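## Task

Take the yellow sponge off the desk and set it on the lowest shelf of the bookcase. At the end nothing may be left in the hatched zone before the door; the coffee table is movable. Release the sponge and back the robot away afterwards. The robot must finish upright: tipping over or ending on a lean counts as failure.

## Robot and tools

ROBOT. A simulated Hello Robot Stretch 3 with a single arm. The two-wheel base (0.33 m long, 0.34 m wide) cannot slide sideways; it turns in place about the point between its drive wheels, 0.05 m behind its front edge. A mast carries a lift, and the arm sticks out horizontally toward the robot's RIGHT side, so the gripper is advanced forward or back only by driving the base. Stowed (arm in, wrist folded) the robot sweeps a 0.28 m radius when turning; an unfolded level wrist reaches past that. Cameras: head_camera and nav_camera on the pan/tilt head, wrist_camera on the gripper.

FRAMES. Base frame: origin on the floor between the drive wheels, x forward, y left, z up. hand_pose is reported in it, located where closed fingertips meet. Odometry frame is the base frame at scene start; heading is positive to the left, range -3.142 to 3.142, counted from wheel turns (slip counts as travel).

execute_actions(actions): a list run in order; an empty list just returns the current state and images. Each action may have "robot", "steps" (integer 1 to 450 control steps at 30 per second, default 1) and "until". {"steps": n} alone waits.
- "robot" is one command object, or a list (queue) of up to 8 items run one after another, or {"stop": true}, which brakes everything and clears the queue. A queue item may be {"pause_s": s} with s at most 15.
- "base": exactly one key. translate_m: a relative drive in metres from wherever the base is when that command begins, positive forward, magnitude at most 1. rotate_rad: a relative turn in radians, positive counter-clockwise seen from above, magnitude at most 3.2.
- "joints": a single dict for the one arm, keyed by name, each value an absolute target; unnamed joints keep their previous targets. lift_m 0 to 1.1 (arm height); arm_m 0 to 0.52 (extension); wrist_yaw_rad -1.345 to 4.42 (0 along the arm, positive toward the front, 3.0 folded over the base); wrist_pitch_rad -1.57 to 0.451 (0 level, negative tips fingers down); wrist_roll_rad -2.911 to 2.911; gripper_m -0.089 to 0.179 (bigger is wider; real fingertip gap is 0.007 m less when nearly shut, 0.025 m less when fully open, zero below 0.007); head_pan_rad -3.953 to 1.73 (0 forward, positive left, -1.57 faces the arm); head_tilt_rad -1.53 to 0.419 (negative looks down).
- "contact_limits": {"arm_m": effort percent 1 to 100}; arm motion halts when its motor effort reaches that level. Smaller is softer; valid until the next arm_m command.
- "until": {"robot": {...}} ends the action early when every listed condition holds, e.g. {"status": "ended"} (nothing moving, no queue running), base_status or a joint's _status as a word or ["!=", "moving"], numeric fields like [">", 0.3]. {"any": {"status": "ended"}} fires when one motion finishes. Unused steps cost nothing.
A new command takes over at once, discarding the rest of an older queue. An invalid call is rejected whole. Motions continue while you are composing the next call.

zoom_image(camera, region): closer look at the last image of head_camera, nav_camera or wrist_camera; region [x0, y0, x1, y1] in pixels from the top-left, at most 504 by 504.

finished_scene(scene): ends scene 1 or 2 and is final; the result reports success and the next task. Call it only after every motion has ended, since anything still moving gets braked.

RESULTS. base_status shows progress, e.g. moving (translate_m +0.12 of +0.30). joint_goals, joint_status (moving, done, off_target, contact_stop, time_out, stopped, not_commanded, torque_fault), measured_speeds, refusals and queue state. contact_stop makes that arm or lift joint go limp until commanded again; torque_fault means a wrist servo is off for about 10 s and refuses goals. on_its_own appears when the robot altered a goal, a joint is slack or off, a motor is strained at rest, or base_tilt has drifted 3 degrees or more. lidar_m: 12 distances in 30-degree sectors starting straight ahead and going counter-clockwise, at 0.17 m height (sees table legs, not tops). wrist_depth_mm and head_depth_mm: 7x7 median depth grids. motor_effort: percent, with peak in brackets; readings are offset and noisy. base_tilt in degrees, forward and right positive.

PRACTICE. Fast driving (0.30 m/s) requires lift_m under 0.30, arm_m under 0.03, wrist_yaw_rad over 2.54; otherwise 0.10 m/s. Fold or unfold the wrist only with lift_m 0.32 to 0.95, pitch -0.4 and roll near 0; once folded the lift may drop to 0.25. With yaw under -0.4 keep pitch at -0.5 or lower. To grasp, command gripper_m below the object width; to release, open at least 0.02 above where contact began; the reading never proves a hold. Avoid pushing hard with the gripper above about 0.45 m, repeated pushes after a contact stop, and driving while the gripper is caught on something fixed: all can tip the robot. If it snags or leans, reverse the last move in small steps, pull the gripper free, and lower lift_m to about 0.2 if still tilted. Avoid dropping, slamming or shoving objects; a loose item may occasionally be nudged by the environment.

Each tool is called after "Request:" in YAML: its name, and indented under it one key for each argument.

## Session

Request:
execute_actions:
  actions: []

Scene clock: 0.00 s.
robot.base_odometry: x=+0.000 y=+0.000 heading=+0.000 (m, m, rad; robot's odometry frame)
robot.turned_by_wheels: +0.000 (rad since the last result)
robot.turned_by_imu: +0.000 (rad since the last result)
robot.base_tilt: forward=-1.0 right=-0.8 (deg)
robot.lidar_m: 1.50 2.28 2.61 2.43 2.09 1.78 1.77 2.03 1.70 2.16 2.06 1.36
robot.head_depth_mm: 1754 1854 1844 1839 1807 1809 1527 / 1773 1894 1879 1879 1877 1864 1516 / 1789 1934 1895 1923 1888 1881 1509 / 1796 1991 1968 1951 1956 1931 1488 / 1802 2036 2010 2018 1998 1972 1492 / 1827 2074 2055 2056 2048 2044 1568 / 1846 2131 2135 2103 2097 2064 2059
robot.base_status: not_commanded
robot.joint_positions: lift_m=+0.593 arm_m=+0.002 wrist_yaw_rad=+2.874 wrist_pitch_rad=-0.580 wrist_roll_rad=-0.015 gripper_m=+0.037 head_pan_rad=+0.011 head_tilt_rad=+0.003
robot.joint_goals: lift_m=+0.593 arm_m=+0.002 wrist_yaw_rad=+2.874 wrist_pitch_rad=-0.580 wrist_roll_rad=-0.015 gripper_m=+0.037 head_pan_rad=+0.011 head_tilt_rad=+0.003
robot.joint_status: lift_m=not_commanded arm_m=not_commanded wrist_yaw_rad=not_commanded wrist_pitch_rad=not_commanded wrist_roll_rad=not_commanded gripper_m=not_commanded head_pan_rad=not_commanded head_tilt_rad=not_commanded
robot.measured_speeds: translate_m=+0.000 rotate_rad=+0.000 lift_m=+0.000 arm_m=+0.000 wrist_yaw_rad=+0.000 wrist_pitch_rad=+0.000 wrist_roll_rad=+0.000 head_pan_rad=+0.000 head_tilt_rad=+0.000
robot: refusals=0 queue=idle queue_left=0
robot.motor_effort: left_wheel=+1 right_wheel=+0 lift_m=+32 arm_m=+0 wrist_yaw_rad=+0 wrist_pitch_rad=+6 wrist_roll_rad=+1 gripper_m=+1 head_pan_rad=+1 head_tilt_rad=+2 (%)
robot.hand_pose: x=+0.0319 y=+0.0471 z=+0.5707 quat_wxyz=(+0.290, +0.693, +0.112, +0.650) (m; robot's base frame)
robot.wrist_depth_mm: - - - - - - - / - - - - - - - / - - - - - - - / - - - - - 993 938 / 930 930 930 876 865 841 813 / 815 798 - 758 738 742 730 / 712 703 - 707 669 659 656
pictures: head_camera (sideways: a quarter turn clockwise sets it upright), nav_camera (sideways: a quarter turn counterclockwise sets it upright), wrist_camera
Images, in order (width x height): head_camera 896x504, nav_camera 672x504, wrist_camera 644x364.

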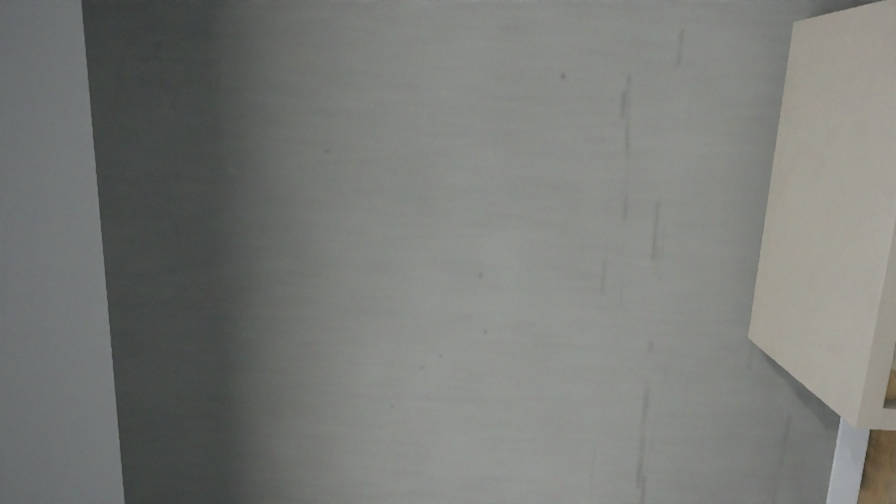

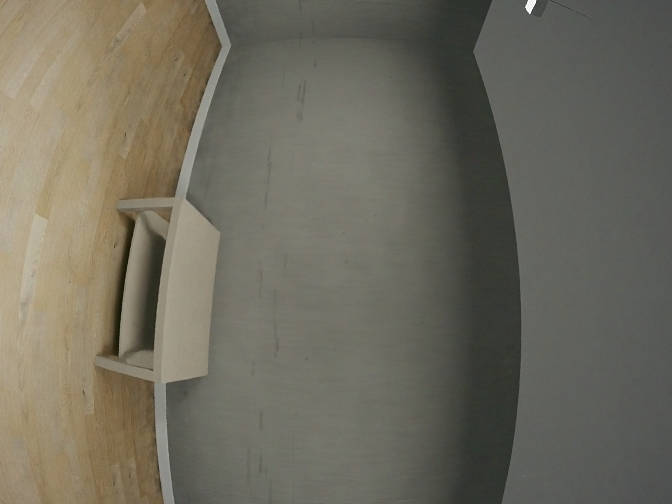

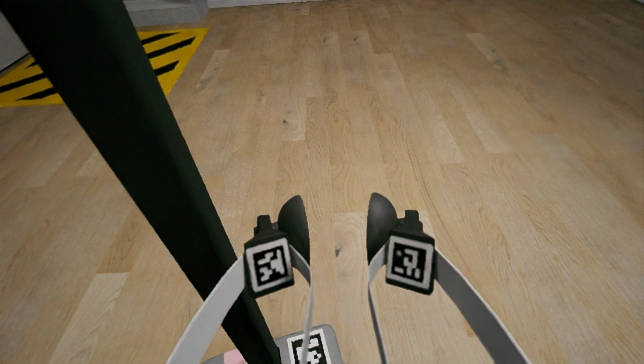

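Look around.

Request:
execute_actions:
  actions:
    - {"robot":{"joints":{"head_pan_rad":-1.57,"head_tilt_rad":-0.5}},"steps":60}

Request:
execute_actions:
  actions:
    - {"robot":{"joints":{"head_pan_rad":-3.14}},"steps":60}

Request:
execute_actions:
  actions:
    - {"robot":{"joints":{"head_pan_rad":1.57}},"steps":120}

Scene clock: 5.70 s.
robot.base_odometry: x=+0.000 y=+0.000 heading=+0.000 (m, m, rad; robot's odometry frame)
robot.turned_by_wheels: +0.000 (rad since the last result)
robot.turned_by_imu: -0.001 (rad since the last result)
robot.base_tilt: forward=-1.1 right=-0.8 (deg)
robot.lidar_m: 1.50 2.28 2.61 2.42 2.08 1.78 1.77 2.03 1.69 2.16 2.05 1.36
robot.head_depth_mm: 1737 1849 1615 2207 2063 1613 1325 / 1769 1910 1647 2218 1953 1610 1319 / 1776 1949 1710 2331 2049 1600 1304 / 1852 2002 2177 2365 2007 1590 1306 / 1870 2019 2236 2409 2018 1575 1294 / 1944 2072 2276 2442 1973 1564 1292 / 1984 2118 1997 2399 1966 1553 1282
robot.base_status: not_commanded
robot.joint_positions: lift_m=+0.593 arm_m=+0.002 wrist_yaw_rad=+2.874 wrist_pitch_rad=-0.580 wrist_roll_rad=-0.015 gripper_m=+0.037 head_pan_rad=-1.563 head_tilt_rad=-0.493
robot.joint_goals: lift_m=+0.593 arm_m=+0.002 wrist_yaw_rad=+2.874 wrist_pitch_rad=-0.580 wrist_roll_rad=-0.015 gripper_m=+0.037 head_pan_rad=-1.570 head_tilt_rad=-0.500
robot.joint_status: lift_m=not_commanded arm_m=not_commanded wrist_yaw_rad=not_commanded wrist_pitch_rad=not_commanded wrist_roll_rad=not_commanded gripper_m=not_commanded head_pan_rad=done head_tilt_rad=done
robot.measured_speeds: translate_m=+0.000 rotate_rad=+0.000 lift_m=+0.000 arm_m=+0.000 wrist_yaw_rad=+0.000 wrist_pitch_rad=+0.000 wrist_roll_rad=+0.000 head_pan_rad=+0.000 head_tilt_rad=+0.000
robot: refusals=0 queue=done queue_left=0
robot.motor_effort: left_wheel=+1(1) right_wheel=+0(1) lift_m=+32(32) arm_m=+0(0) wrist_yaw_rad=+1(0) wrist_pitch_rad=+6(6) wrist_roll_rad=+1(0) gripper_m=+0(1) head_pan_rad=-2(38) head_tilt_rad=-2(20) (%)
robot.hand_pose: x=+0.0319 y=+0.0471 z=+0.5707 quat_wxyz=(+0.290, +0.693, +0.112, +0.650) (m; robot's base frame)
robot.wrist_depth_mm: - - - - - - - / - - - - - - - / - - - - - - - / - - - - - 970 941 / 955 928 927 868 871 839 828 / 797 790 - 761 736 753 720 / 713 704 - 709 665 657 647
pictures: head_camera (sideways: a quarter turn clockwise sets it upright), nav_camera (sideways: a quarter turn counterclockwise sets it upright), wrist_camera
Images, in order (width x height): head_camera 896x504, nav_camera 672x504, wrist_camera 644x364.

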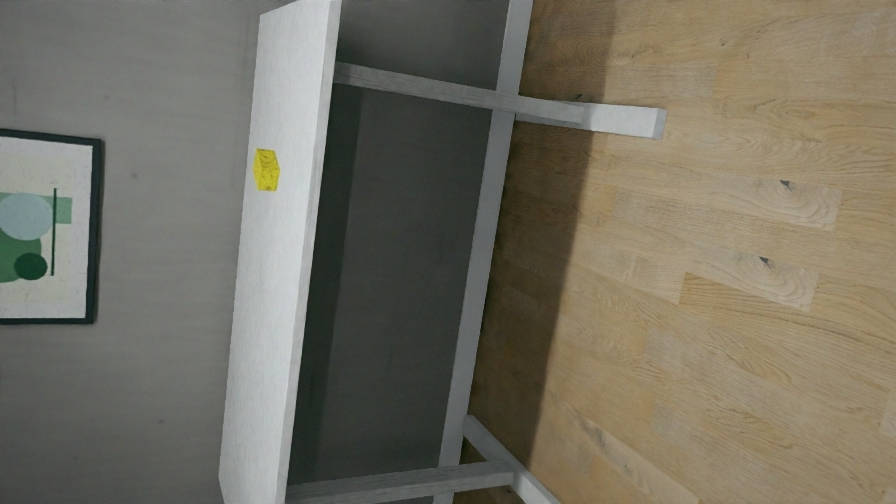

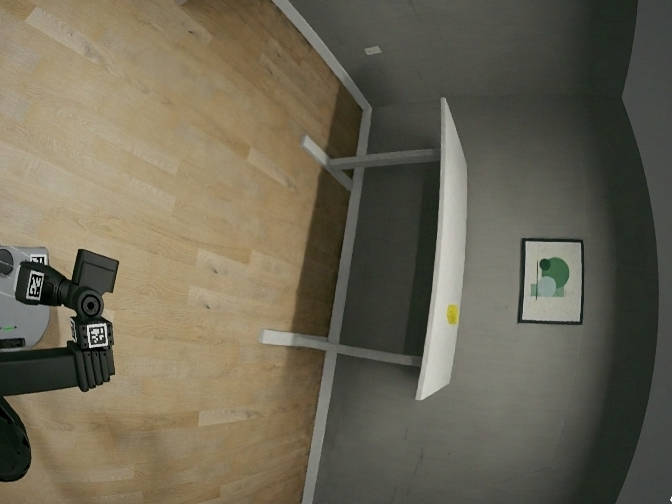

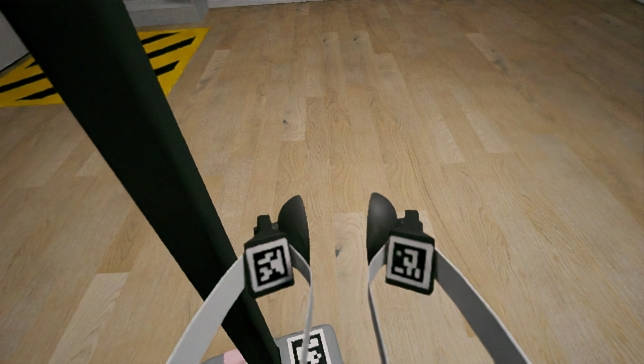

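Scene clock: 7.70 s.
robot.base_odometry: x=+0.000 y=+0.000 heading=+0.000 (m, m, rad; robot's odometry frame)
robot.turned_by_wheels: +0.000 (rad since the last result)
robot.turned_by_imu: -0.001 (rad since the last result)
robot.base_tilt: forward=-1.1 right=-0.8 (deg)
robot.lidar_m: 1.49 2.27 2.61 2.42 2.08 1.78 1.77 2.03 1.70 2.16 2.05 1.36
robot.head_depth_mm: 1417 1533 1655 1809 1945 1613 1323 / 1458 1579 1693 1855 1960 1607 1319 / 1486 1609 1751 1915 2010 1592 1318 / 1522 1655 1783 1971 2021 1586 1301 / 1570 1679 1837 2025 2014 1562 1296 / 1592 1742 1874 2079 2002 1558 1298 / 1622 1761 1955 2138 1977 1573 1289
robot.base_status: not_commanded
robot.joint_positions: lift_m=+0.593 arm_m=+0.002 wrist_yaw_rad=+2.874 wrist_pitch_rad=-0.580 wrist_roll_rad=-0.015 gripper_m=+0.037 head_pan_rad=-3.133 head_tilt_rad=-0.494
robot.joint_goals: lift_m=+0.593 arm_m=+0.002 wrist_yaw_rad=+2.874 wrist_pitch_rad=-0.580 wrist_roll_rad=-0.015 gripper_m=+0.037 head_pan_rad=-3.140 head_tilt_rad=-0.500
robot.joint_status: lift_m=not_commanded arm_m=not_commanded wrist_yaw_rad=not_commanded wrist_pitch_rad=not_commanded wrist_roll_rad=not_commanded gripper_m=not_commanded head_pan_rad=done head_tilt_rad=done
robot.measured_speeds: translate_m=+0.000 rotate_rad=+0.000 lift_m=+0.000 arm_m=+0.000 wrist_yaw_rad=+0.000 wrist_pitch_rad=+0.000 wrist_roll_rad=+0.000 head_pan_rad=+0.000 head_tilt_rad=+0.000
robot: refusals=0 queue=done queue_left=0
robot.motor_effort: left_wheel=+0(0) right_wheel=+0(1) lift_m=+32(32) arm_m=+0(0) wrist_yaw_rad=-1(1) wrist_pitch_rad=+6(6) wrist_roll_rad=+1(1) gripper_m=-1(1) head_pan_rad=-3(42) head_tilt_rad=-2(2) (%)
robot.hand_pose: x=+0.0319 y=+0.0471 z=+0.5707 quat_wxyz=(+0.290, +0.693, +0.112, +0.650) (m; robot's base frame)
robot.wrist_depth_mm: - - - - - - - / - - - - - - - / - - - - - - - / - - - - - 987 953 / 931 917 916 888 879 847 834 / 816 800 - 753 737 747 734 / 714 708 - 691 673 659 650
pictures: head_camera (sideways: a quarter turn clockwise sets it upright), nav_camera (sideways: a quarter turn counterclockwise sets it upright), wrist_camera
Images, in order (width x height): head_camera 896x504, nav_camera 672x504, wrist_camera 644x364.

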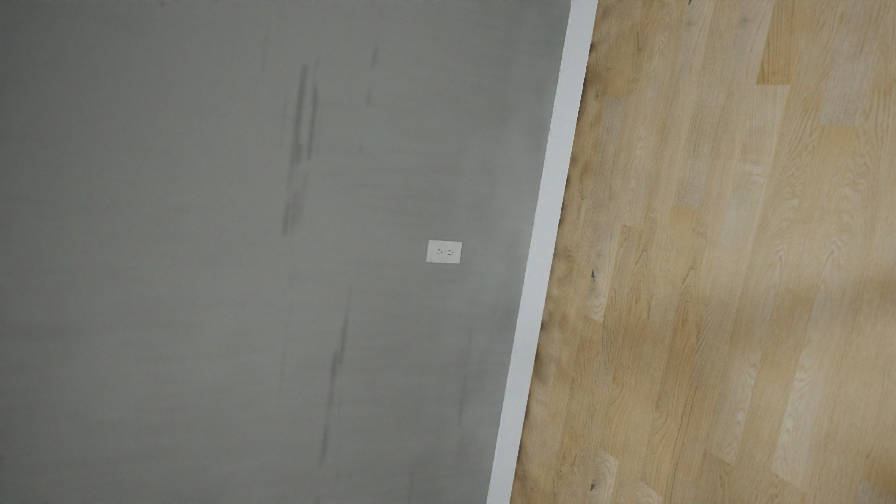

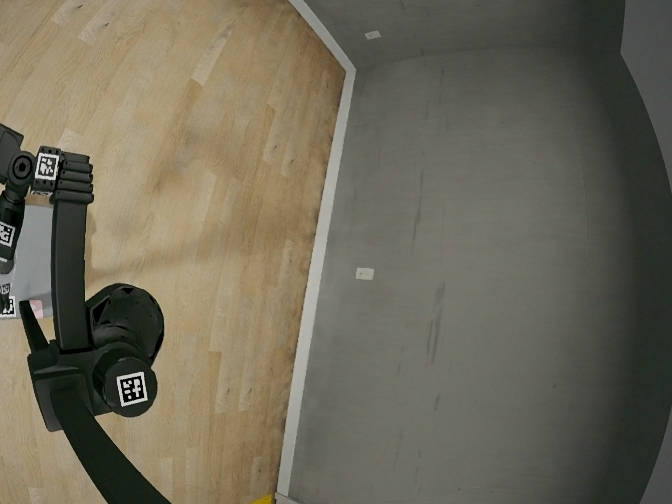

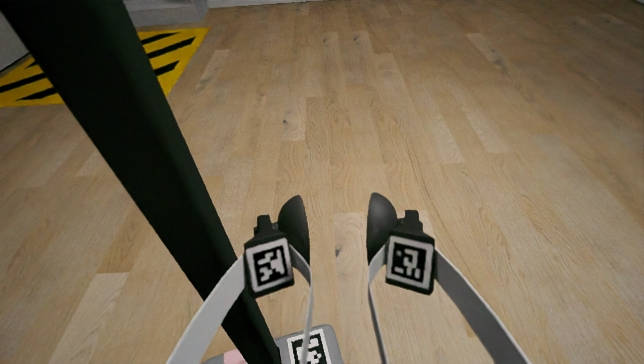

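Scene clock: 11.70 s.
robot.base_odometry: x=+0.000 y=+0.000 heading=+0.000 (m, m, rad; robot's odometry frame)
robot.turned_by_wheels: +0.000 (rad since the last result)
robot.turned_by_imu: -0.001 (rad since the last result)
robot.base_tilt: forward=-1.1 right=-0.9 (deg)
robot.lidar_m: 1.49 2.28 2.61 2.43 2.08 1.77 1.77 2.02 1.69 2.15 2.06 1.36
robot.head_depth_mm: 2103 2244 2434 2622 2053 1606 1320 / 2128 2323 2486 2661 2049 1606 1319 / 2175 2370 2536 2691 2049 1585 1317 / 2252 2409 2629 2725 2022 1591 1310 / 2279 2433 2613 2582 2011 1584 1295 / 2327 2483 2700 2639 1995 1557 1291 / 2348 2511 2756 2678 1985 1565 1283
robot.base_status: not_commanded
robot.joint_positions: lift_m=+0.593 arm_m=+0.002 wrist_yaw_rad=+2.874 wrist_pitch_rad=-0.580 wrist_roll_rad=-0.015 gripper_m=+0.037 head_pan_rad=+1.563 head_tilt_rad=-0.494
robot.joint_goals: lift_m=+0.593 arm_m=+0.002 wrist_yaw_rad=+2.874 wrist_pitch_rad=-0.580 wrist_roll_rad=-0.015 gripper_m=+0.037 head_pan_rad=+1.570 head_tilt_rad=-0.500
robot.joint_status: lift_m=not_commanded arm_m=not_commanded wrist_yaw_rad=not_commanded wrist_pitch_rad=not_commanded wrist_roll_rad=not_commanded gripper_m=not_commanded head_pan_rad=done head_tilt_rad=done
robot.measured_speeds: translate_m=+0.000 rotate_rad=+0.000 lift_m=+0.000 arm_m=+0.000 wrist_yaw_rad=+0.000 wrist_pitch_rad=+0.000 wrist_roll_rad=+0.000 head_pan_rad=+0.000 head_tilt_rad=+0.000
robot: refusals=0 queue=done queue_left=0
robot.motor_effort: left_wheel=+1(1) right_wheel=+1(1) lift_m=+32(32) arm_m=+0(0) wrist_yaw_rad=+1(0) wrist_pitch_rad=+6(6) wrist_roll_rad=+0(0) gripper_m=+0(0) head_pan_rad=+4(41) head_tilt_rad=-2(2) (%)
robot.hand_pose: x=+0.0319 y=+0.0471 z=+0.5707 quat_wxyz=(+0.290, +0.693, +0.112, +0.650) (m; robot's base frame)
robot.wrist_depth_mm: - - - - - - - / - - - - - - - / - - - - - - - / - - - - - 979 963 / 941 928 927 867 898 849 830 / 815 794 - 758 724 741 726 / 710 709 - 695 668 654 650
pictures: head_camera (sideways: a quarter turn clockwise sets it upright), nav_camera (sideways: a quarter turn counterclockwise sets it upright), wrist_camera
Images, in order (width x height): head_camera 896x504, nav_camera 672x504, wrist_camera 644x364.

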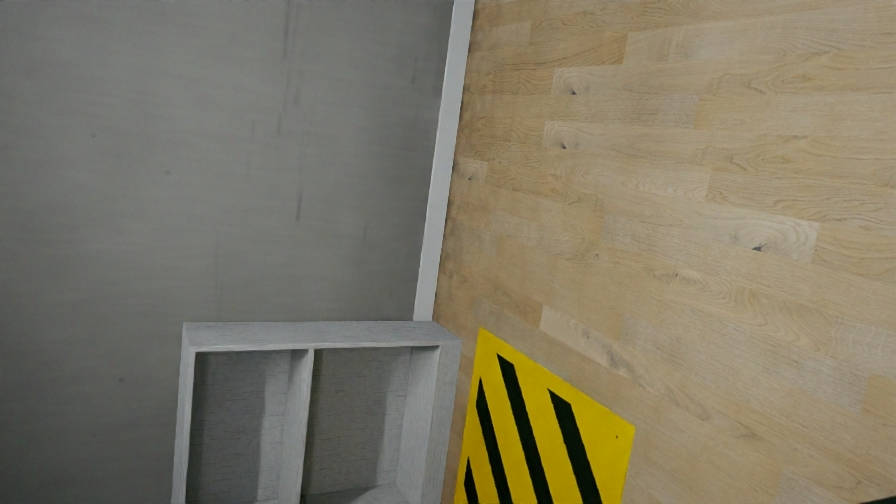

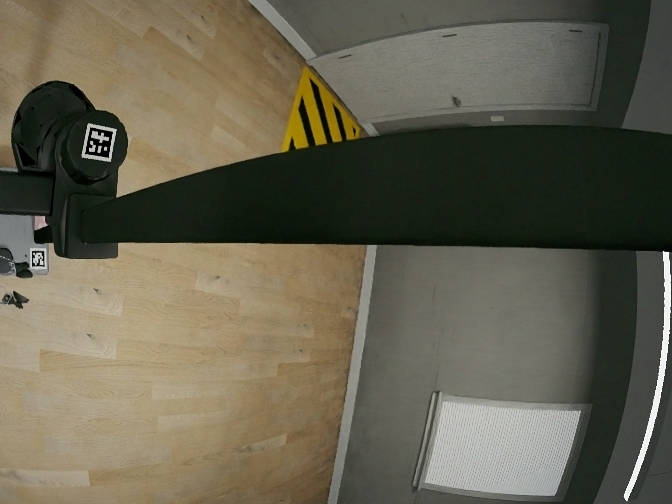

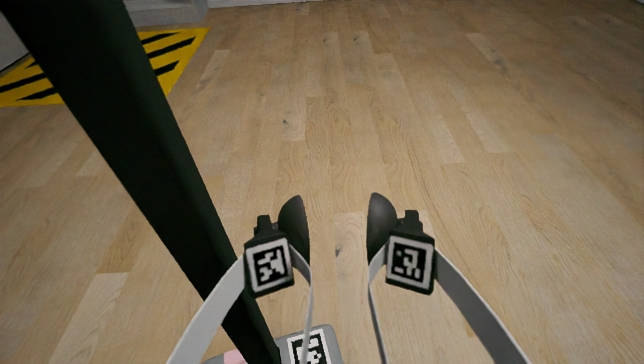

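Request:
execute_actions:
  actions:
    - {"robot":[{"joints":{"lift_m":0.9,"wrist_pitch_rad":-0.4,"wrist_roll_rad":0,"head_pan_rad":-1.57,"head_tilt_rad":-0.3},"base":{"rotate_rad":-1.57}},{"base":{"translate_m":0.8},"joints":{"wrist_yaw_rad":0}},{"base":{"rotate_rad":1.57},"joints":{"wrist_pitch_rad":-0.2,"gripper_m":0.15}},{"base":{"translate_m":-0.3}}],"steps":450,"until":{"robot":{"status":"ended"}}}
    - {"steps":300,"until":{"robot":{"status":"ended"}}}

Scene clock: 38.60 s.
robot.base_odometry: x=-0.299 y=-0.800 heading=+0.000 (m, m, rad; robot's odometry frame)
robot.turned_by_wheels: +0.000 (rad since the last result)
robot.turned_by_imu: -0.008 (rad since the last result)
robot.base_tilt: forward=-1.0 right=-0.8 (deg)
robot.lidar_m: 1.56 2.06 3.45 3.21 1.97 1.68 1.69 1.55 1.32 0.85 1.51 2.08
robot.head_depth_mm: 1085 1131 1187 1234 764 566 1448 / 1105 1156 1216 1243 759 586 1482 / 1130 1184 1244 1251 750 608 1525 / 1133 1197 1275 1231 740 605 1556 / 1162 1215 1310 1207 734 1572 1508 / 1191 1249 1338 1191 729 1608 1471 / 1211 1284 1386 1171 723 1645 1481
robot.base_status: done (translate_m -0.3000 of -0.3000)
robot.joint_positions: lift_m=+0.900 arm_m=+0.002 wrist_yaw_rad=+0.002 wrist_pitch_rad=-0.221 wrist_roll_rad=-0.006 gripper_m=+0.150 head_pan_rad=-1.563 head_tilt_rad=-0.310
robot.joint_goals: lift_m=+0.900 arm_m=+0.002 wrist_yaw_rad=+0.000 wrist_pitch_rad=-0.200 wrist_roll_rad=+0.000 gripper_m=+0.150 head_pan_rad=-1.570 head_tilt_rad=-0.300
robot.joint_status: lift_m=done arm_m=not_commanded wrist_yaw_rad=done wrist_pitch_rad=done wrist_roll_rad=done gripper_m=done head_pan_rad=done head_tilt_rad=done
robot.measured_speeds: translate_m=+0.000 rotate_rad=+0.000 lift_m=+0.000 arm_m=+0.000 wrist_yaw_rad=+0.000 wrist_pitch_rad=+0.000 wrist_roll_rad=+0.000 head_pan_rad=+0.000 head_tilt_rad=+0.000
robot: refusals=0 queue=done queue_left=0
robot.motor_effort: left_wheel=-2(7) right_wheel=+2(5) lift_m=+39(40) arm_m=+0(0) wrist_yaw_rad=-3(5) wrist_pitch_rad=+10(11) wrist_roll_rad=+4(4) gripper_m=+0(85) head_pan_rad=-3(40) head_tilt_rad=+3(15) (%)
robot.hand_pose: x=-0.0210 y=-0.3917 z=+0.9588 quat_wxyz=(+0.705, +0.079, -0.700, -0.077) (m; robot's base frame)
robot.wrist_depth_mm: - - - - 962 894 837 / - - - 709 794 915 873 / 477 444 415 385 362 342 909 / - - - - 287 261 245 / - - - - - - - / - - - - - - - / - - - - - - -
pictures: head_camera (sideways: a quarter turn clockwise sets it upright), nav_camera (sideways: a quarter turn counterclockwise sets it upright), wrist_camera
Images, in order (width x height): head_camera 896x504, nav_camera 672x504, wrist_camera 644x364.

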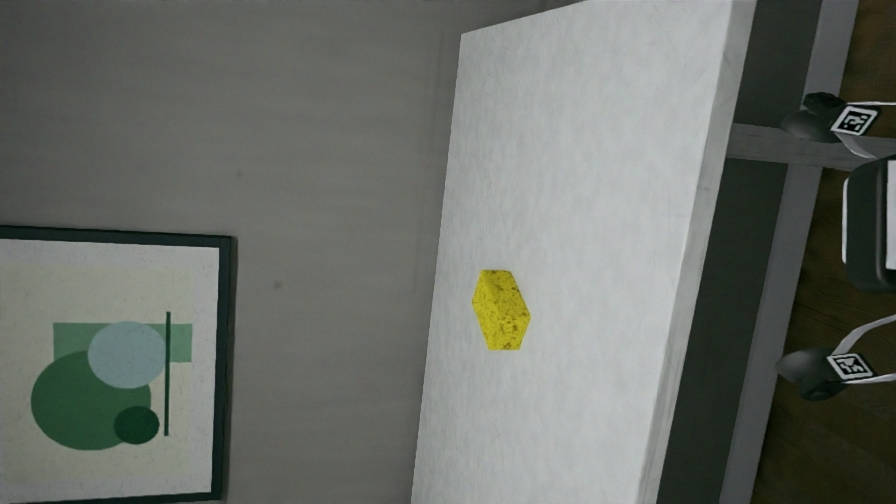

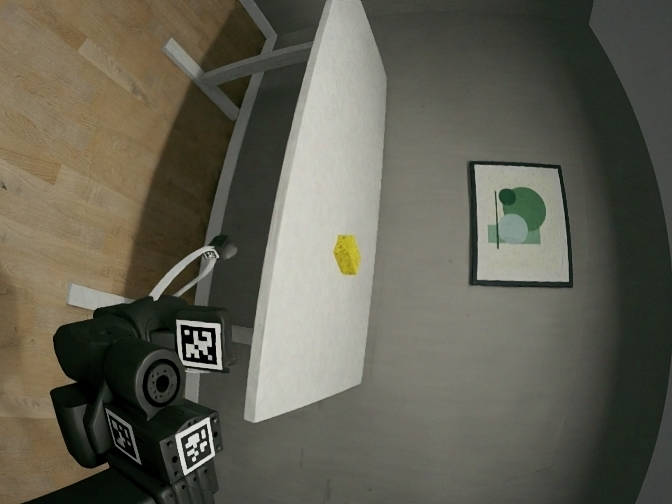

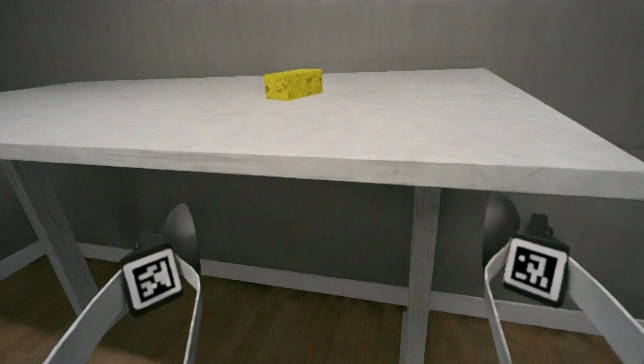

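Request:
execute_actions:
  actions:
    - {"robot":[{"joints":{"lift_m":0.98,"wrist_pitch_rad":-0.1},"base":{"translate_m":0.05}},{"joints":{"arm_m":0.35}}],"steps":300,"until":{"robot":{"status":"ended"}}}

Scene clock: 48.27 s.
robot.base_odometry: x=-0.249 y=-0.800 heading=+0.000 (m, m, rad; robot's odometry frame)
robot.turned_by_wheels: +0.000 (rad since the last result)
robot.turned_by_imu: -0.003 (rad since the last result)
robot.base_tilt: forward=-1.1 right=-0.7 (deg)
robot.lidar_m: 1.51 2.02 3.43 3.22 2.03 1.73 1.73 1.57 0.86 1.33 1.48 2.03
robot.head_depth_mm: 1088 1146 1200 1250 - 589 1483 / 1112 1163 1234 1276 681 588 1395 / 1136 1195 1267 - 676 610 1518 / 1142 1205 1291 1320 667 1526 1512 / 1167 1231 1328 1319 736 1586 1505 / 1201 1258 1353 1188 729 1636 1492 / 1225 1297 1392 1169 722 1680 1494
robot.base_status: done (translate_m +0.0500 of +0.0500)
robot.joint_positions: lift_m=+0.980 arm_m=+0.350 wrist_yaw_rad=+0.001 wrist_pitch_rad=-0.120 wrist_roll_rad=-0.006 gripper_m=+0.150 head_pan_rad=-1.563 head_tilt_rad=-0.310
robot.joint_goals: lift_m=+0.980 arm_m=+0.350 wrist_yaw_rad=+0.000 wrist_pitch_rad=-0.100 wrist_roll_rad=+0.000 gripper_m=+0.150 head_pan_rad=-1.570 head_tilt_rad=-0.300
robot.joint_status: lift_m=done arm_m=done wrist_yaw_rad=done wrist_pitch_rad=done wrist_roll_rad=done gripper_m=done head_pan_rad=done head_tilt_rad=done
robot.measured_speeds: translate_m=+0.000 rotate_rad=+0.000 lift_m=+0.000 arm_m=+0.000 wrist_yaw_rad=+0.000 wrist_pitch_rad=+0.000 wrist_roll_rad=+0.000 head_pan_rad=+0.000 head_tilt_rad=+0.000
robot: refusals=0 queue=done queue_left=0
robot.motor_effort: left_wheel=-1(3) right_wheel=+2(5) lift_m=+38(34) arm_m=+3(3) wrist_yaw_rad=-1(3) wrist_pitch_rad=+10(11) wrist_roll_rad=+4(4) gripper_m=+0(0) head_pan_rad=-3(3) head_tilt_rad=+3(3) (%)
robot.hand_pose: x=-0.0211 y=-0.7461 z=+1.0637 quat_wxyz=(+0.708, +0.043, -0.703, -0.042) (m; robot's base frame)
robot.wrist_depth_mm: 925 841 773 724 662 623 592 / 982 882 828 759 708 648 618 / - 956 860 812 746 677 641 / 718 672 650 611 567 552 532 / 454 464 413 330 390 396 368 / 331 - 310 296 295 277 292 / 264 251 248 243 238 233 229
pictures: head_camera (sideways: a quarter turn clockwise sets it upright), nav_camera (sideways: a quarter turn counterclockwise sets it upright), wrist_camera
Images, in order (width x height): head_camera 896x504, nav_camera 672x504, wrist_camera 644x364.

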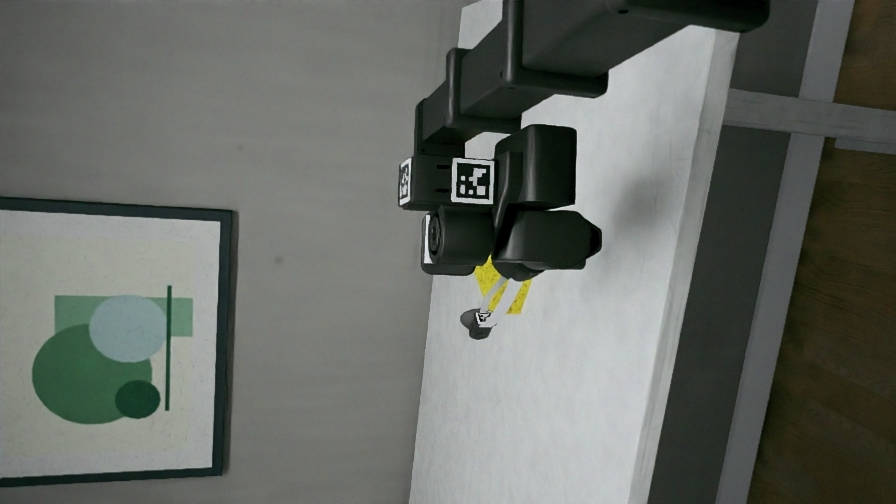

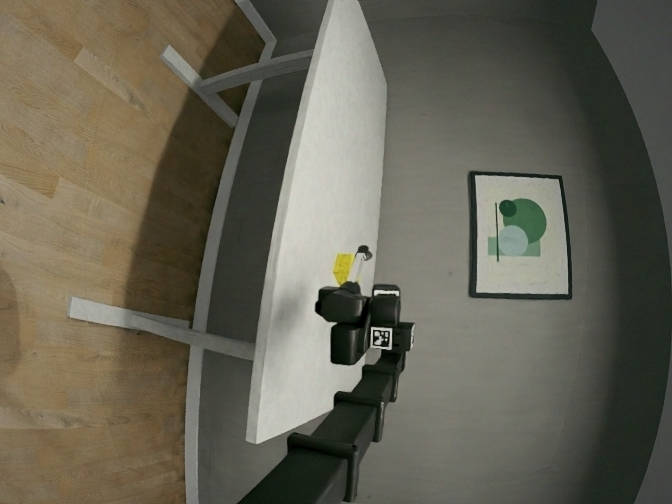

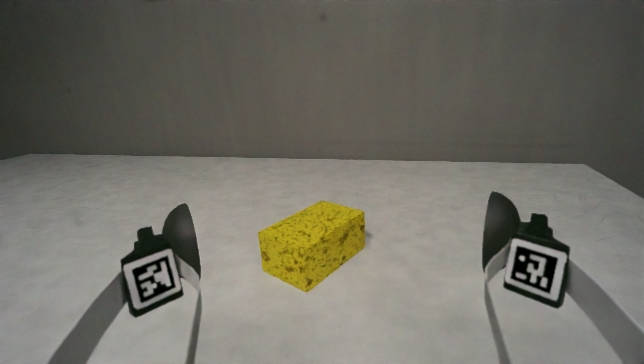

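Request:
execute_actions:
  actions:
    - {"robot":{"joints":{"arm_m":0.47,"wrist_pitch_rad":-0.3}},"steps":200,"until":{"robot":{"status":"ended"}}}

Scene clock: 53.90 s.
robot.base_odometry: x=-0.249 y=-0.800 heading=+0.000 (m, m, rad; robot's odometry frame)
robot.turned_by_wheels: +0.000 (rad since the last result)
robot.turned_by_imu: -0.001 (rad since the last result)
robot.base_tilt: forward=-1.0 right=-0.8 (deg)
robot.lidar_m: 1.51 2.02 3.42 3.21 2.03 1.73 1.73 1.56 0.86 1.33 1.47 2.03
robot.head_depth_mm: 1090 1150 1205 1248 - 603 1468 / 1113 1172 1233 1252 715 588 1390 / 1139 1195 1254 - 750 608 1515 / 1140 1212 1286 1318 721 1526 1514 / 1164 1234 1319 1216 734 1589 1494 / 1195 1258 1351 1190 726 1626 1488 / 1226 1302 1398 1173 719 1676 1495
robot.base_status: done (translate_m +0.0500 of +0.0500)
robot.joint_positions: lift_m=+0.980 arm_m=+0.470 wrist_yaw_rad=+0.001 wrist_pitch_rad=-0.314 wrist_roll_rad=-0.006 gripper_m=+0.150 head_pan_rad=-1.563 head_tilt_rad=-0.310
robot.joint_goals: lift_m=+0.980 arm_m=+0.470 wrist_yaw_rad=+0.000 wrist_pitch_rad=-0.300 wrist_roll_rad=+0.000 gripper_m=+0.150 head_pan_rad=-1.570 head_tilt_rad=-0.300
robot.joint_status: lift_m=done arm_m=done wrist_yaw_rad=done wrist_pitch_rad=done wrist_roll_rad=done gripper_m=done head_pan_rad=done head_tilt_rad=done
robot.measured_speeds: translate_m=+0.000 rotate_rad=+0.000 lift_m=+0.000 arm_m=+0.000 wrist_yaw_rad=+0.000 wrist_pitch_rad=+0.000 wrist_roll_rad=+0.000 head_pan_rad=+0.000 head_tilt_rad=+0.000
robot: refusals=0 queue=done queue_left=0
robot.motor_effort: left_wheel=-1(1) right_wheel=+2(2) lift_m=+39(38) arm_m=+3(2) wrist_yaw_rad=-2(2) wrist_pitch_rad=+7(10) wrist_roll_rad=+4(4) gripper_m=+1(1) head_pan_rad=-2(3) head_tilt_rad=+3(4) (%)
robot.hand_pose: x=-0.0212 y=-0.8509 z=+1.0163 quat_wxyz=(+0.701, +0.112, -0.696, -0.110) (m; robot's base frame)
robot.wrist_depth_mm: 755 687 638 602 563 528 492 / 826 743 700 649 596 563 527 / 566 535 508 485 461 440 421 / 383 371 356 251 332 323 311 / 289 295 207 206 256 261 246 / 232 - 207 202 213 201 209 / 198 189 188 183 180 177 174
pictures: head_camera (sideways: a quarter turn clockwise sets it upright), nav_camera (sideways: a quarter turn counterclockwise sets it upright), wrist_camera
Images, in order (width x height): head_camera 896x504, nav_camera 672x504, wrist_camera 644x364.

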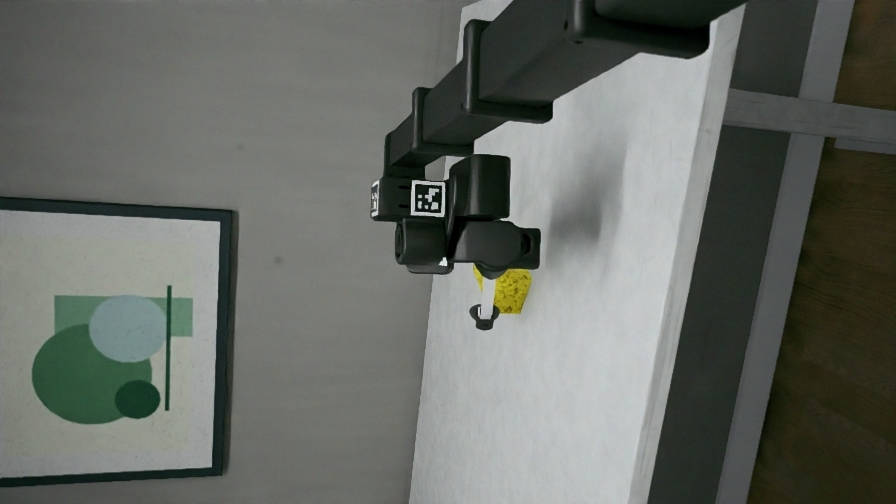

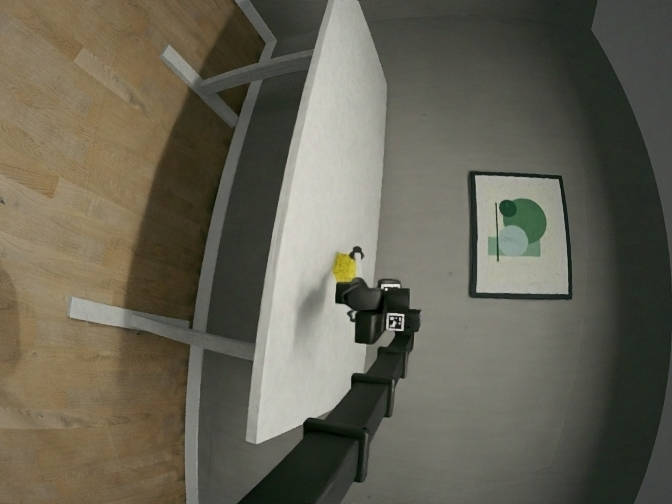

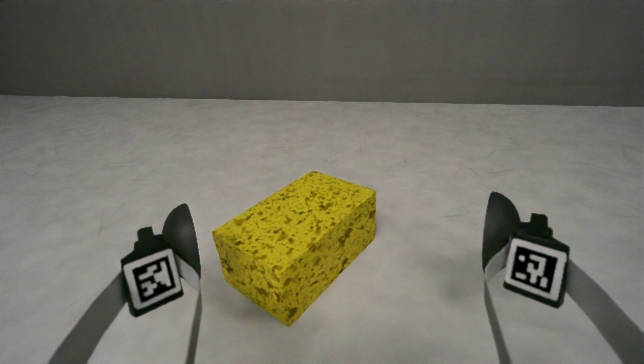

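Extend a bit more and close.

Request:
execute_actions:
  actions:
    - {"robot":[{"joints":{"arm_m":0.52}},{"joints":{"gripper_m":0.03}}],"steps":200,"until":{"robot":{"status":"ended"}}}

Scene clock: 59.47 s.
robot.base_odometry: x=-0.249 y=-0.800 heading=+0.000 (m, m, rad; robot's odometry frame)
robot.turned_by_wheels: +0.000 (rad since the last result)
robot.turned_by_imu: -0.002 (rad since the last result)
robot.base_tilt: forward=-1.0 right=-0.8 (deg)
robot.lidar_m: 1.51 2.01 3.43 3.22 2.03 1.74 1.74 1.56 0.87 1.33 1.47 2.03
robot.head_depth_mm: 1090 1146 1196 1242 - 565 1481 / 1120 1173 1231 1265 714 588 1402 / 1133 1188 1255 1015 750 609 1524 / 1150 1208 1281 1223 740 1545 1502 / 1165 1230 1327 1210 734 1582 1501 / 1195 1259 1350 1188 728 1629 1489 / 1225 1306 1392 1167 717 1674 1484
robot.base_status: done (translate_m +0.0500 of +0.0500)
robot.joint_positions: lift_m=+0.980 arm_m=+0.520 wrist_yaw_rad=+0.000 wrist_pitch_rad=-0.304 wrist_roll_rad=-0.006 gripper_m=+0.030 head_pan_rad=-1.563 head_tilt_rad=-0.310
robot.joint_goals: lift_m=+0.980 arm_m=+0.520 wrist_yaw_rad=+0.000 wrist_pitch_rad=-0.300 wrist_roll_rad=+0.000 gripper_m=+0.030 head_pan_rad=-1.570 head_tilt_rad=-0.300
robot.joint_status: lift_m=done arm_m=done wrist_yaw_rad=done wrist_pitch_rad=done wrist_roll_rad=done gripper_m=done head_pan_rad=done head_tilt_rad=done
robot.measured_speeds: translate_m=+0.000 rotate_rad=+0.000 lift_m=+0.000 arm_m=+0.000 wrist_yaw_rad=+0.000 wrist_pitch_rad=+0.000 wrist_roll_rad=+0.000 head_pan_rad=+0.000 head_tilt_rad=+0.000
robot: refusals=0 queue=done queue_left=0
robot.motor_effort: left_wheel=-2(3) right_wheel=+3(3) lift_m=+37(38) arm_m=+3(2) wrist_yaw_rad=-1(2) wrist_pitch_rad=+2(6) wrist_roll_rad=+3(4) gripper_m=-2(84) head_pan_rad=-3(3) head_tilt_rad=+3(3) (%)
robot.hand_pose: x=-0.0215 y=-0.9019 z=+1.0188 quat_wxyz=(+0.701, +0.108, -0.697, -0.107) (m; robot's base frame)
robot.wrist_depth_mm: 691 640 590 556 514 487 456 / 753 706 646 599 550 521 491 / 596 556 526 499 477 454 434 / 393 382 364 356 342 329 318 / 297 289 282 198 263 256 251 / 237 232 226 168 201 212 207 / 198 194 190 175 182 179 176
pictures: head_camera (sideways: a quarter turn clockwise sets it upright), nav_camera (sideways: a quarter turn counterclockwise sets it upright), wrist_camera
Images, in order (width x height): head_camera 896x504, nav_camera 672x504, wrist_camera 644x364.

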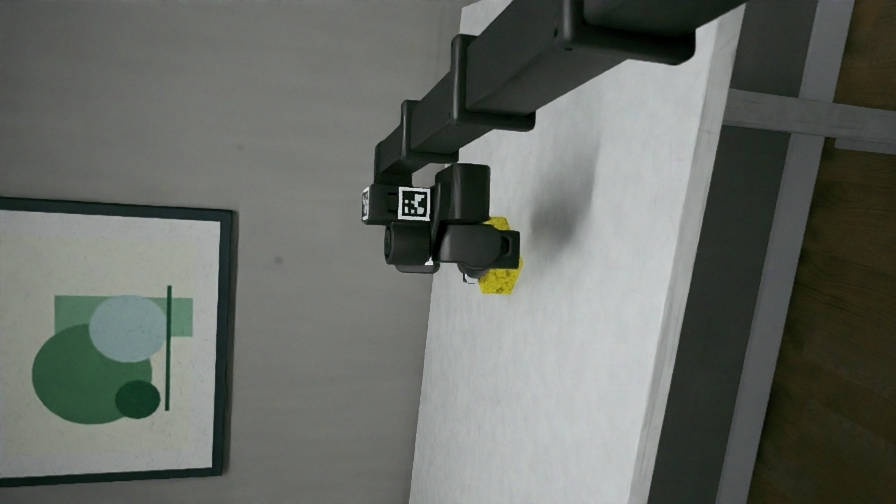

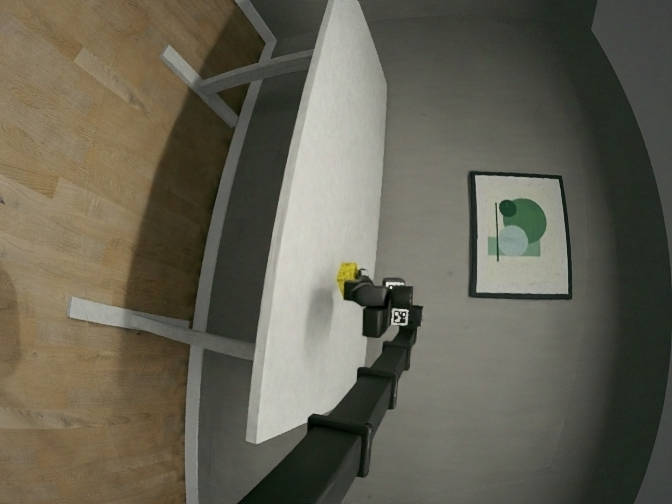

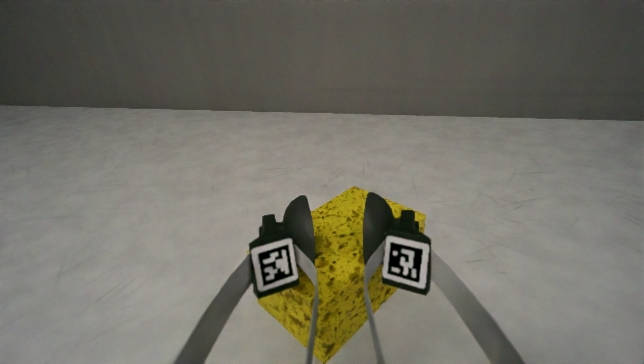

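Request:
execute_actions:
  actions:
    - {"robot":[{"joints":{"gripper_m":0.15}},{"joints":{"lift_m":0.94}},{"joints":{"gripper_m":0.03}}],"steps":300,"until":{"robot":{"status":"ended"}}}

Scene clock: 64.80 s.
robot.base_odometry: x=-0.249 y=-0.800 heading=+0.000 (m, m, rad; robot's odometry frame)
robot.turned_by_wheels: +0.000 (rad since the last result)
robot.turned_by_imu: -0.001 (rad since the last result)
robot.base_tilt: forward=-1.0 right=-0.8 (deg)
robot.lidar_m: 1.50 2.02 3.41 3.21 2.03 1.73 1.74 1.56 0.86 1.33 1.47 2.03
robot.head_depth_mm: 1091 1149 1200 1238 - - 1475 / 1113 1170 1234 1273 680 590 1397 / 1141 1194 1266 - 747 611 1519 / 1144 1201 1291 1331 706 1528 1502 / 1172 1229 1324 1223 737 1572 1510 / 1201 1268 1346 1195 728 1627 1489 / 1230 1301 1395 1174 720 1683 1481
robot.base_status: done (translate_m +0.0500 of +0.0500)
robot.joint_positions: lift_m=+0.949 arm_m=+0.520 wrist_yaw_rad=+0.000 wrist_pitch_rad=-0.231 wrist_roll_rad=+0.038 gripper_m=+0.150 head_pan_rad=-1.563 head_tilt_rad=-0.310
robot.joint_goals: lift_m=+0.949 arm_m=+0.520 wrist_yaw_rad=+0.000 wrist_pitch_rad=-0.300 wrist_roll_rad=+0.000 gripper_m=+0.150 head_pan_rad=-1.570 head_tilt_rad=-0.300
robot.joint_status: lift_m=contact_stop arm_m=done wrist_yaw_rad=done wrist_pitch_rad=done wrist_roll_rad=done gripper_m=done head_pan_rad=done head_tilt_rad=done
robot.measured_speeds: translate_m=+0.000 rotate_rad=+0.000 lift_m=-0.008 arm_m=+0.000 wrist_yaw_rad=+0.010 wrist_pitch_rad=+0.096 wrist_roll_rad=+0.048 head_pan_rad=+0.000 head_tilt_rad=+0.000
robot: refusals=0 queue=dropped queue_left=0
robot.on_its_own: lift_m is slack since a contact_stop, until your next command for it (your +0.940 is given up)
robot.motor_effort: left_wheel=-3(3) right_wheel=+2(3) lift_m=+26(35) arm_m=+3(3) wrist_yaw_rad=-1(0) wrist_pitch_rad=-36(37) wrist_roll_rad=-23(23) gripper_m=-3(86) head_pan_rad=-3(3) head_tilt_rad=+4(4) (%)
robot.hand_pose: x=-0.0214 y=-0.9086 z=+1.0059 quat_wxyz=(+0.689, +0.080, -0.715, -0.083) (m; robot's base frame)
robot.wrist_depth_mm: 694 633 589 547 516 484 458 / 736 684 628 598 545 519 478 / 781 710 659 573 514 460 422 / 476 426 394 363 338 320 296 / 320 320 196 191 253 251 230 / 243 - 159 184 202 188 190 / 199 186 160 175 168 163 157
pictures: head_camera (sideways: a quarter turn clockwise sets it upright), nav_camera (sideways: a quarter turn counterclockwise sets it upright), wrist_camera
dropped: robot: command 1 of its queue: lift_m: contact_stop
Images, in order (width x height): head_camera 896x504, nav_camera 672x504, wrist_camera 644x364.

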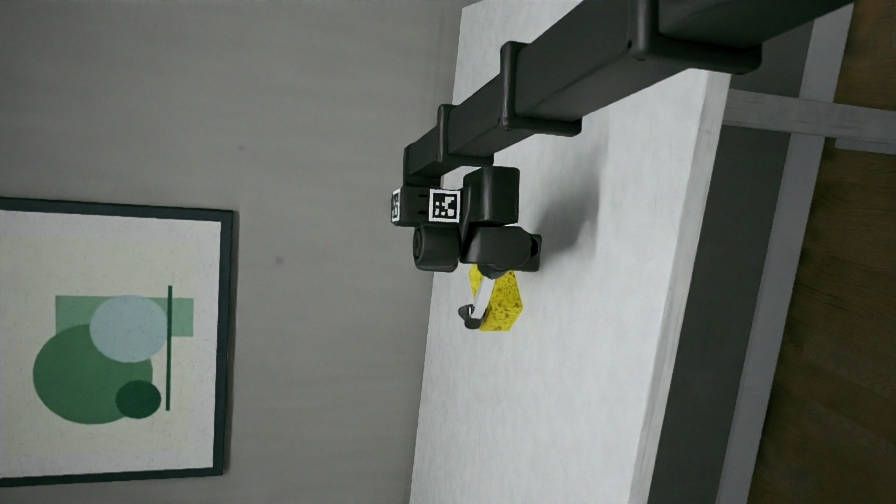

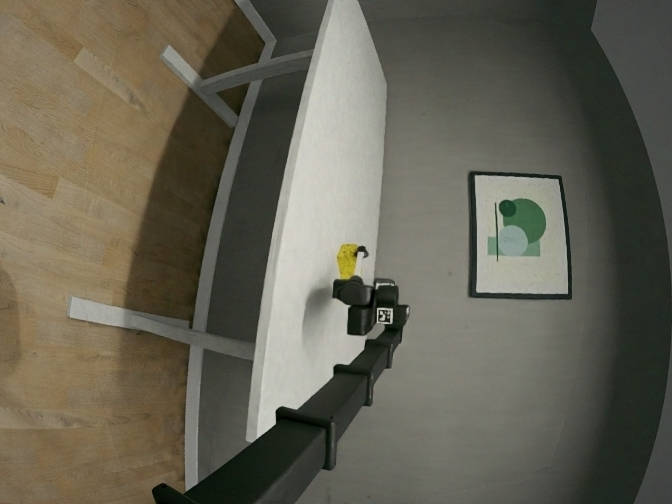

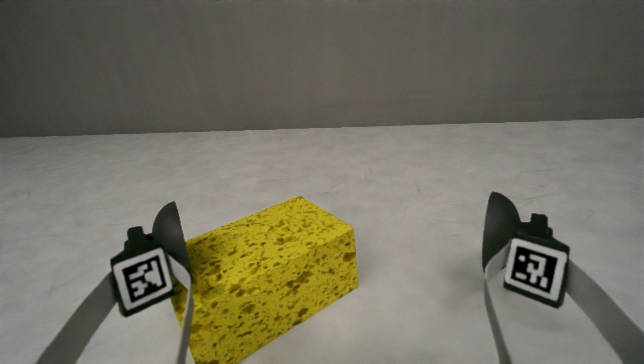

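Request:
execute_actions:
  actions:
    - {"robot":[{"joints":{"lift_m":0.99}},{"base":{"translate_m":0.045}},{"joints":{"lift_m":0.945}}],"steps":300,"until":{"robot":{"status":"ended"}}}

Scene clock: 71.17 s.
robot.base_odometry: x=-0.204 y=-0.800 heading=+0.000 (m, m, rad; robot's odometry frame)
robot.turned_by_wheels: +0.000 (rad since the last result)
robot.turned_by_imu: -0.002 (rad since the last result)
robot.base_tilt: forward=-1.1 right=-0.8 (deg)
robot.lidar_m: 1.47 1.98 3.41 3.20 2.08 1.78 1.78 1.57 0.88 1.34 1.44 1.99
robot.head_depth_mm: 1097 1147 1211 1241 870 - 1484 / 1120 1176 1246 1275 676 612 1366 / 1133 1207 1278 - 745 1497 1523 / 1151 1216 1306 1341 704 1553 1513 / 1170 1243 1334 1222 734 1596 1487 / 1208 1272 1358 1192 726 1662 1492 / 1250 1324 1395 1170 719 1689 1479
robot.base_status: done (translate_m +0.0450 of +0.0450)
robot.joint_positions: lift_m=+0.945 arm_m=+0.520 wrist_yaw_rad=+0.000 wrist_pitch_rad=-0.315 wrist_roll_rad=+0.007 gripper_m=+0.150 head_pan_rad=-1.563 head_tilt_rad=-0.310
robot.joint_goals: lift_m=+0.945 arm_m=+0.520 wrist_yaw_rad=+0.000 wrist_pitch_rad=-0.300 wrist_roll_rad=+0.000 gripper_m=+0.150 head_pan_rad=-1.570 head_tilt_rad=-0.300
robot.joint_status: lift_m=done arm_m=done wrist_yaw_rad=done wrist_pitch_rad=done wrist_roll_rad=done gripper_m=done head_pan_rad=done head_tilt_rad=done
robot.measured_speeds: translate_m=+0.000 rotate_rad=+0.000 lift_m=+0.000 arm_m=+0.000 wrist_yaw_rad=+0.000 wrist_pitch_rad=+0.000 wrist_roll_rad=+0.000 head_pan_rad=+0.000 head_tilt_rad=+0.000
robot: refusals=0 queue=done queue_left=0
robot.motor_effort: left_wheel=-2(2) right_wheel=+2(6) lift_m=+25(39) arm_m=+2(2) wrist_yaw_rad=-1(1) wrist_pitch_rad=+7(33) wrist_roll_rad=-4(23) gripper_m=+0(1) head_pan_rad=-3(3) head_tilt_rad=+3(3) (%)
robot.hand_pose: x=-0.0214 y=-0.9009 z=+0.9818 quat_wxyz=(+0.696, +0.111, -0.701, -0.111) (m; robot's base frame)
robot.wrist_depth_mm: 697 643 599 565 526 495 464 / 755 695 638 580 545 512 485 / 468 439 407 384 363 341 324 / 312 296 284 179 197 253 240 / 232 237 162 147 187 204 193 / 187 - 171 150 168 159 163 / 162 152 149 145 142 139 136
pictures: head_camera (sideways: a quarter turn clockwise sets it upright), nav_camera (sideways: a quarter turn counterclockwise sets it upright), wrist_camera
Images, in order (width x height): head_camera 896x504, nav_camera 672x504, wrist_camera 644x364.

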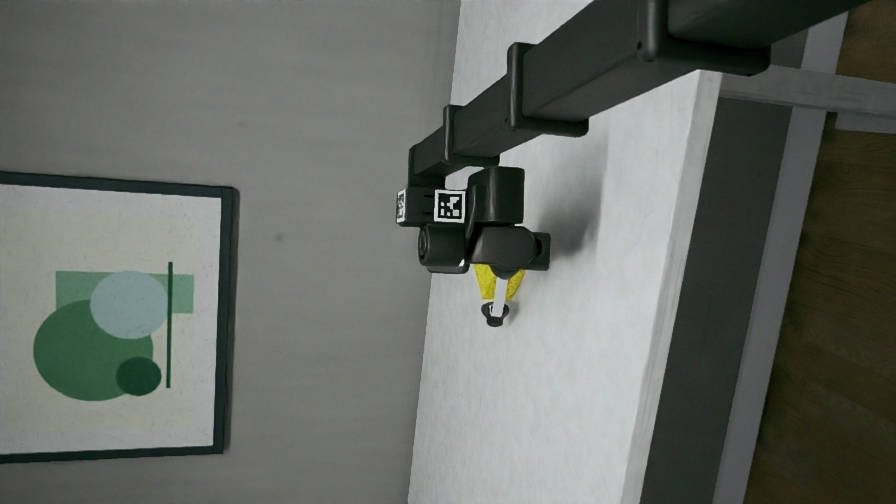

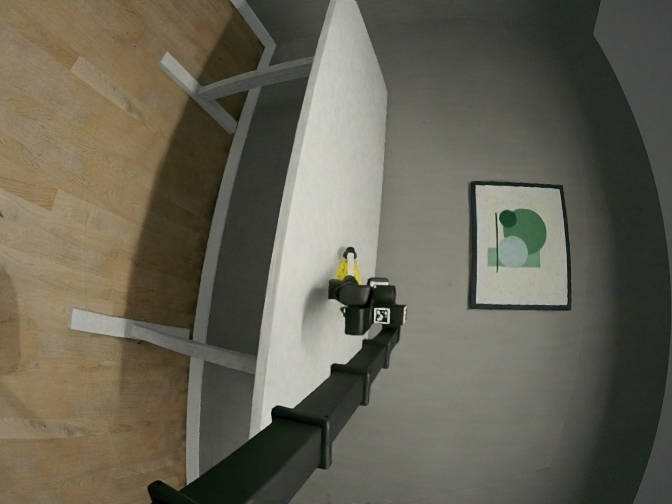

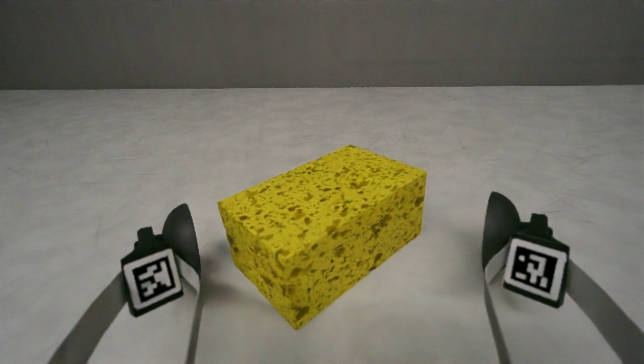

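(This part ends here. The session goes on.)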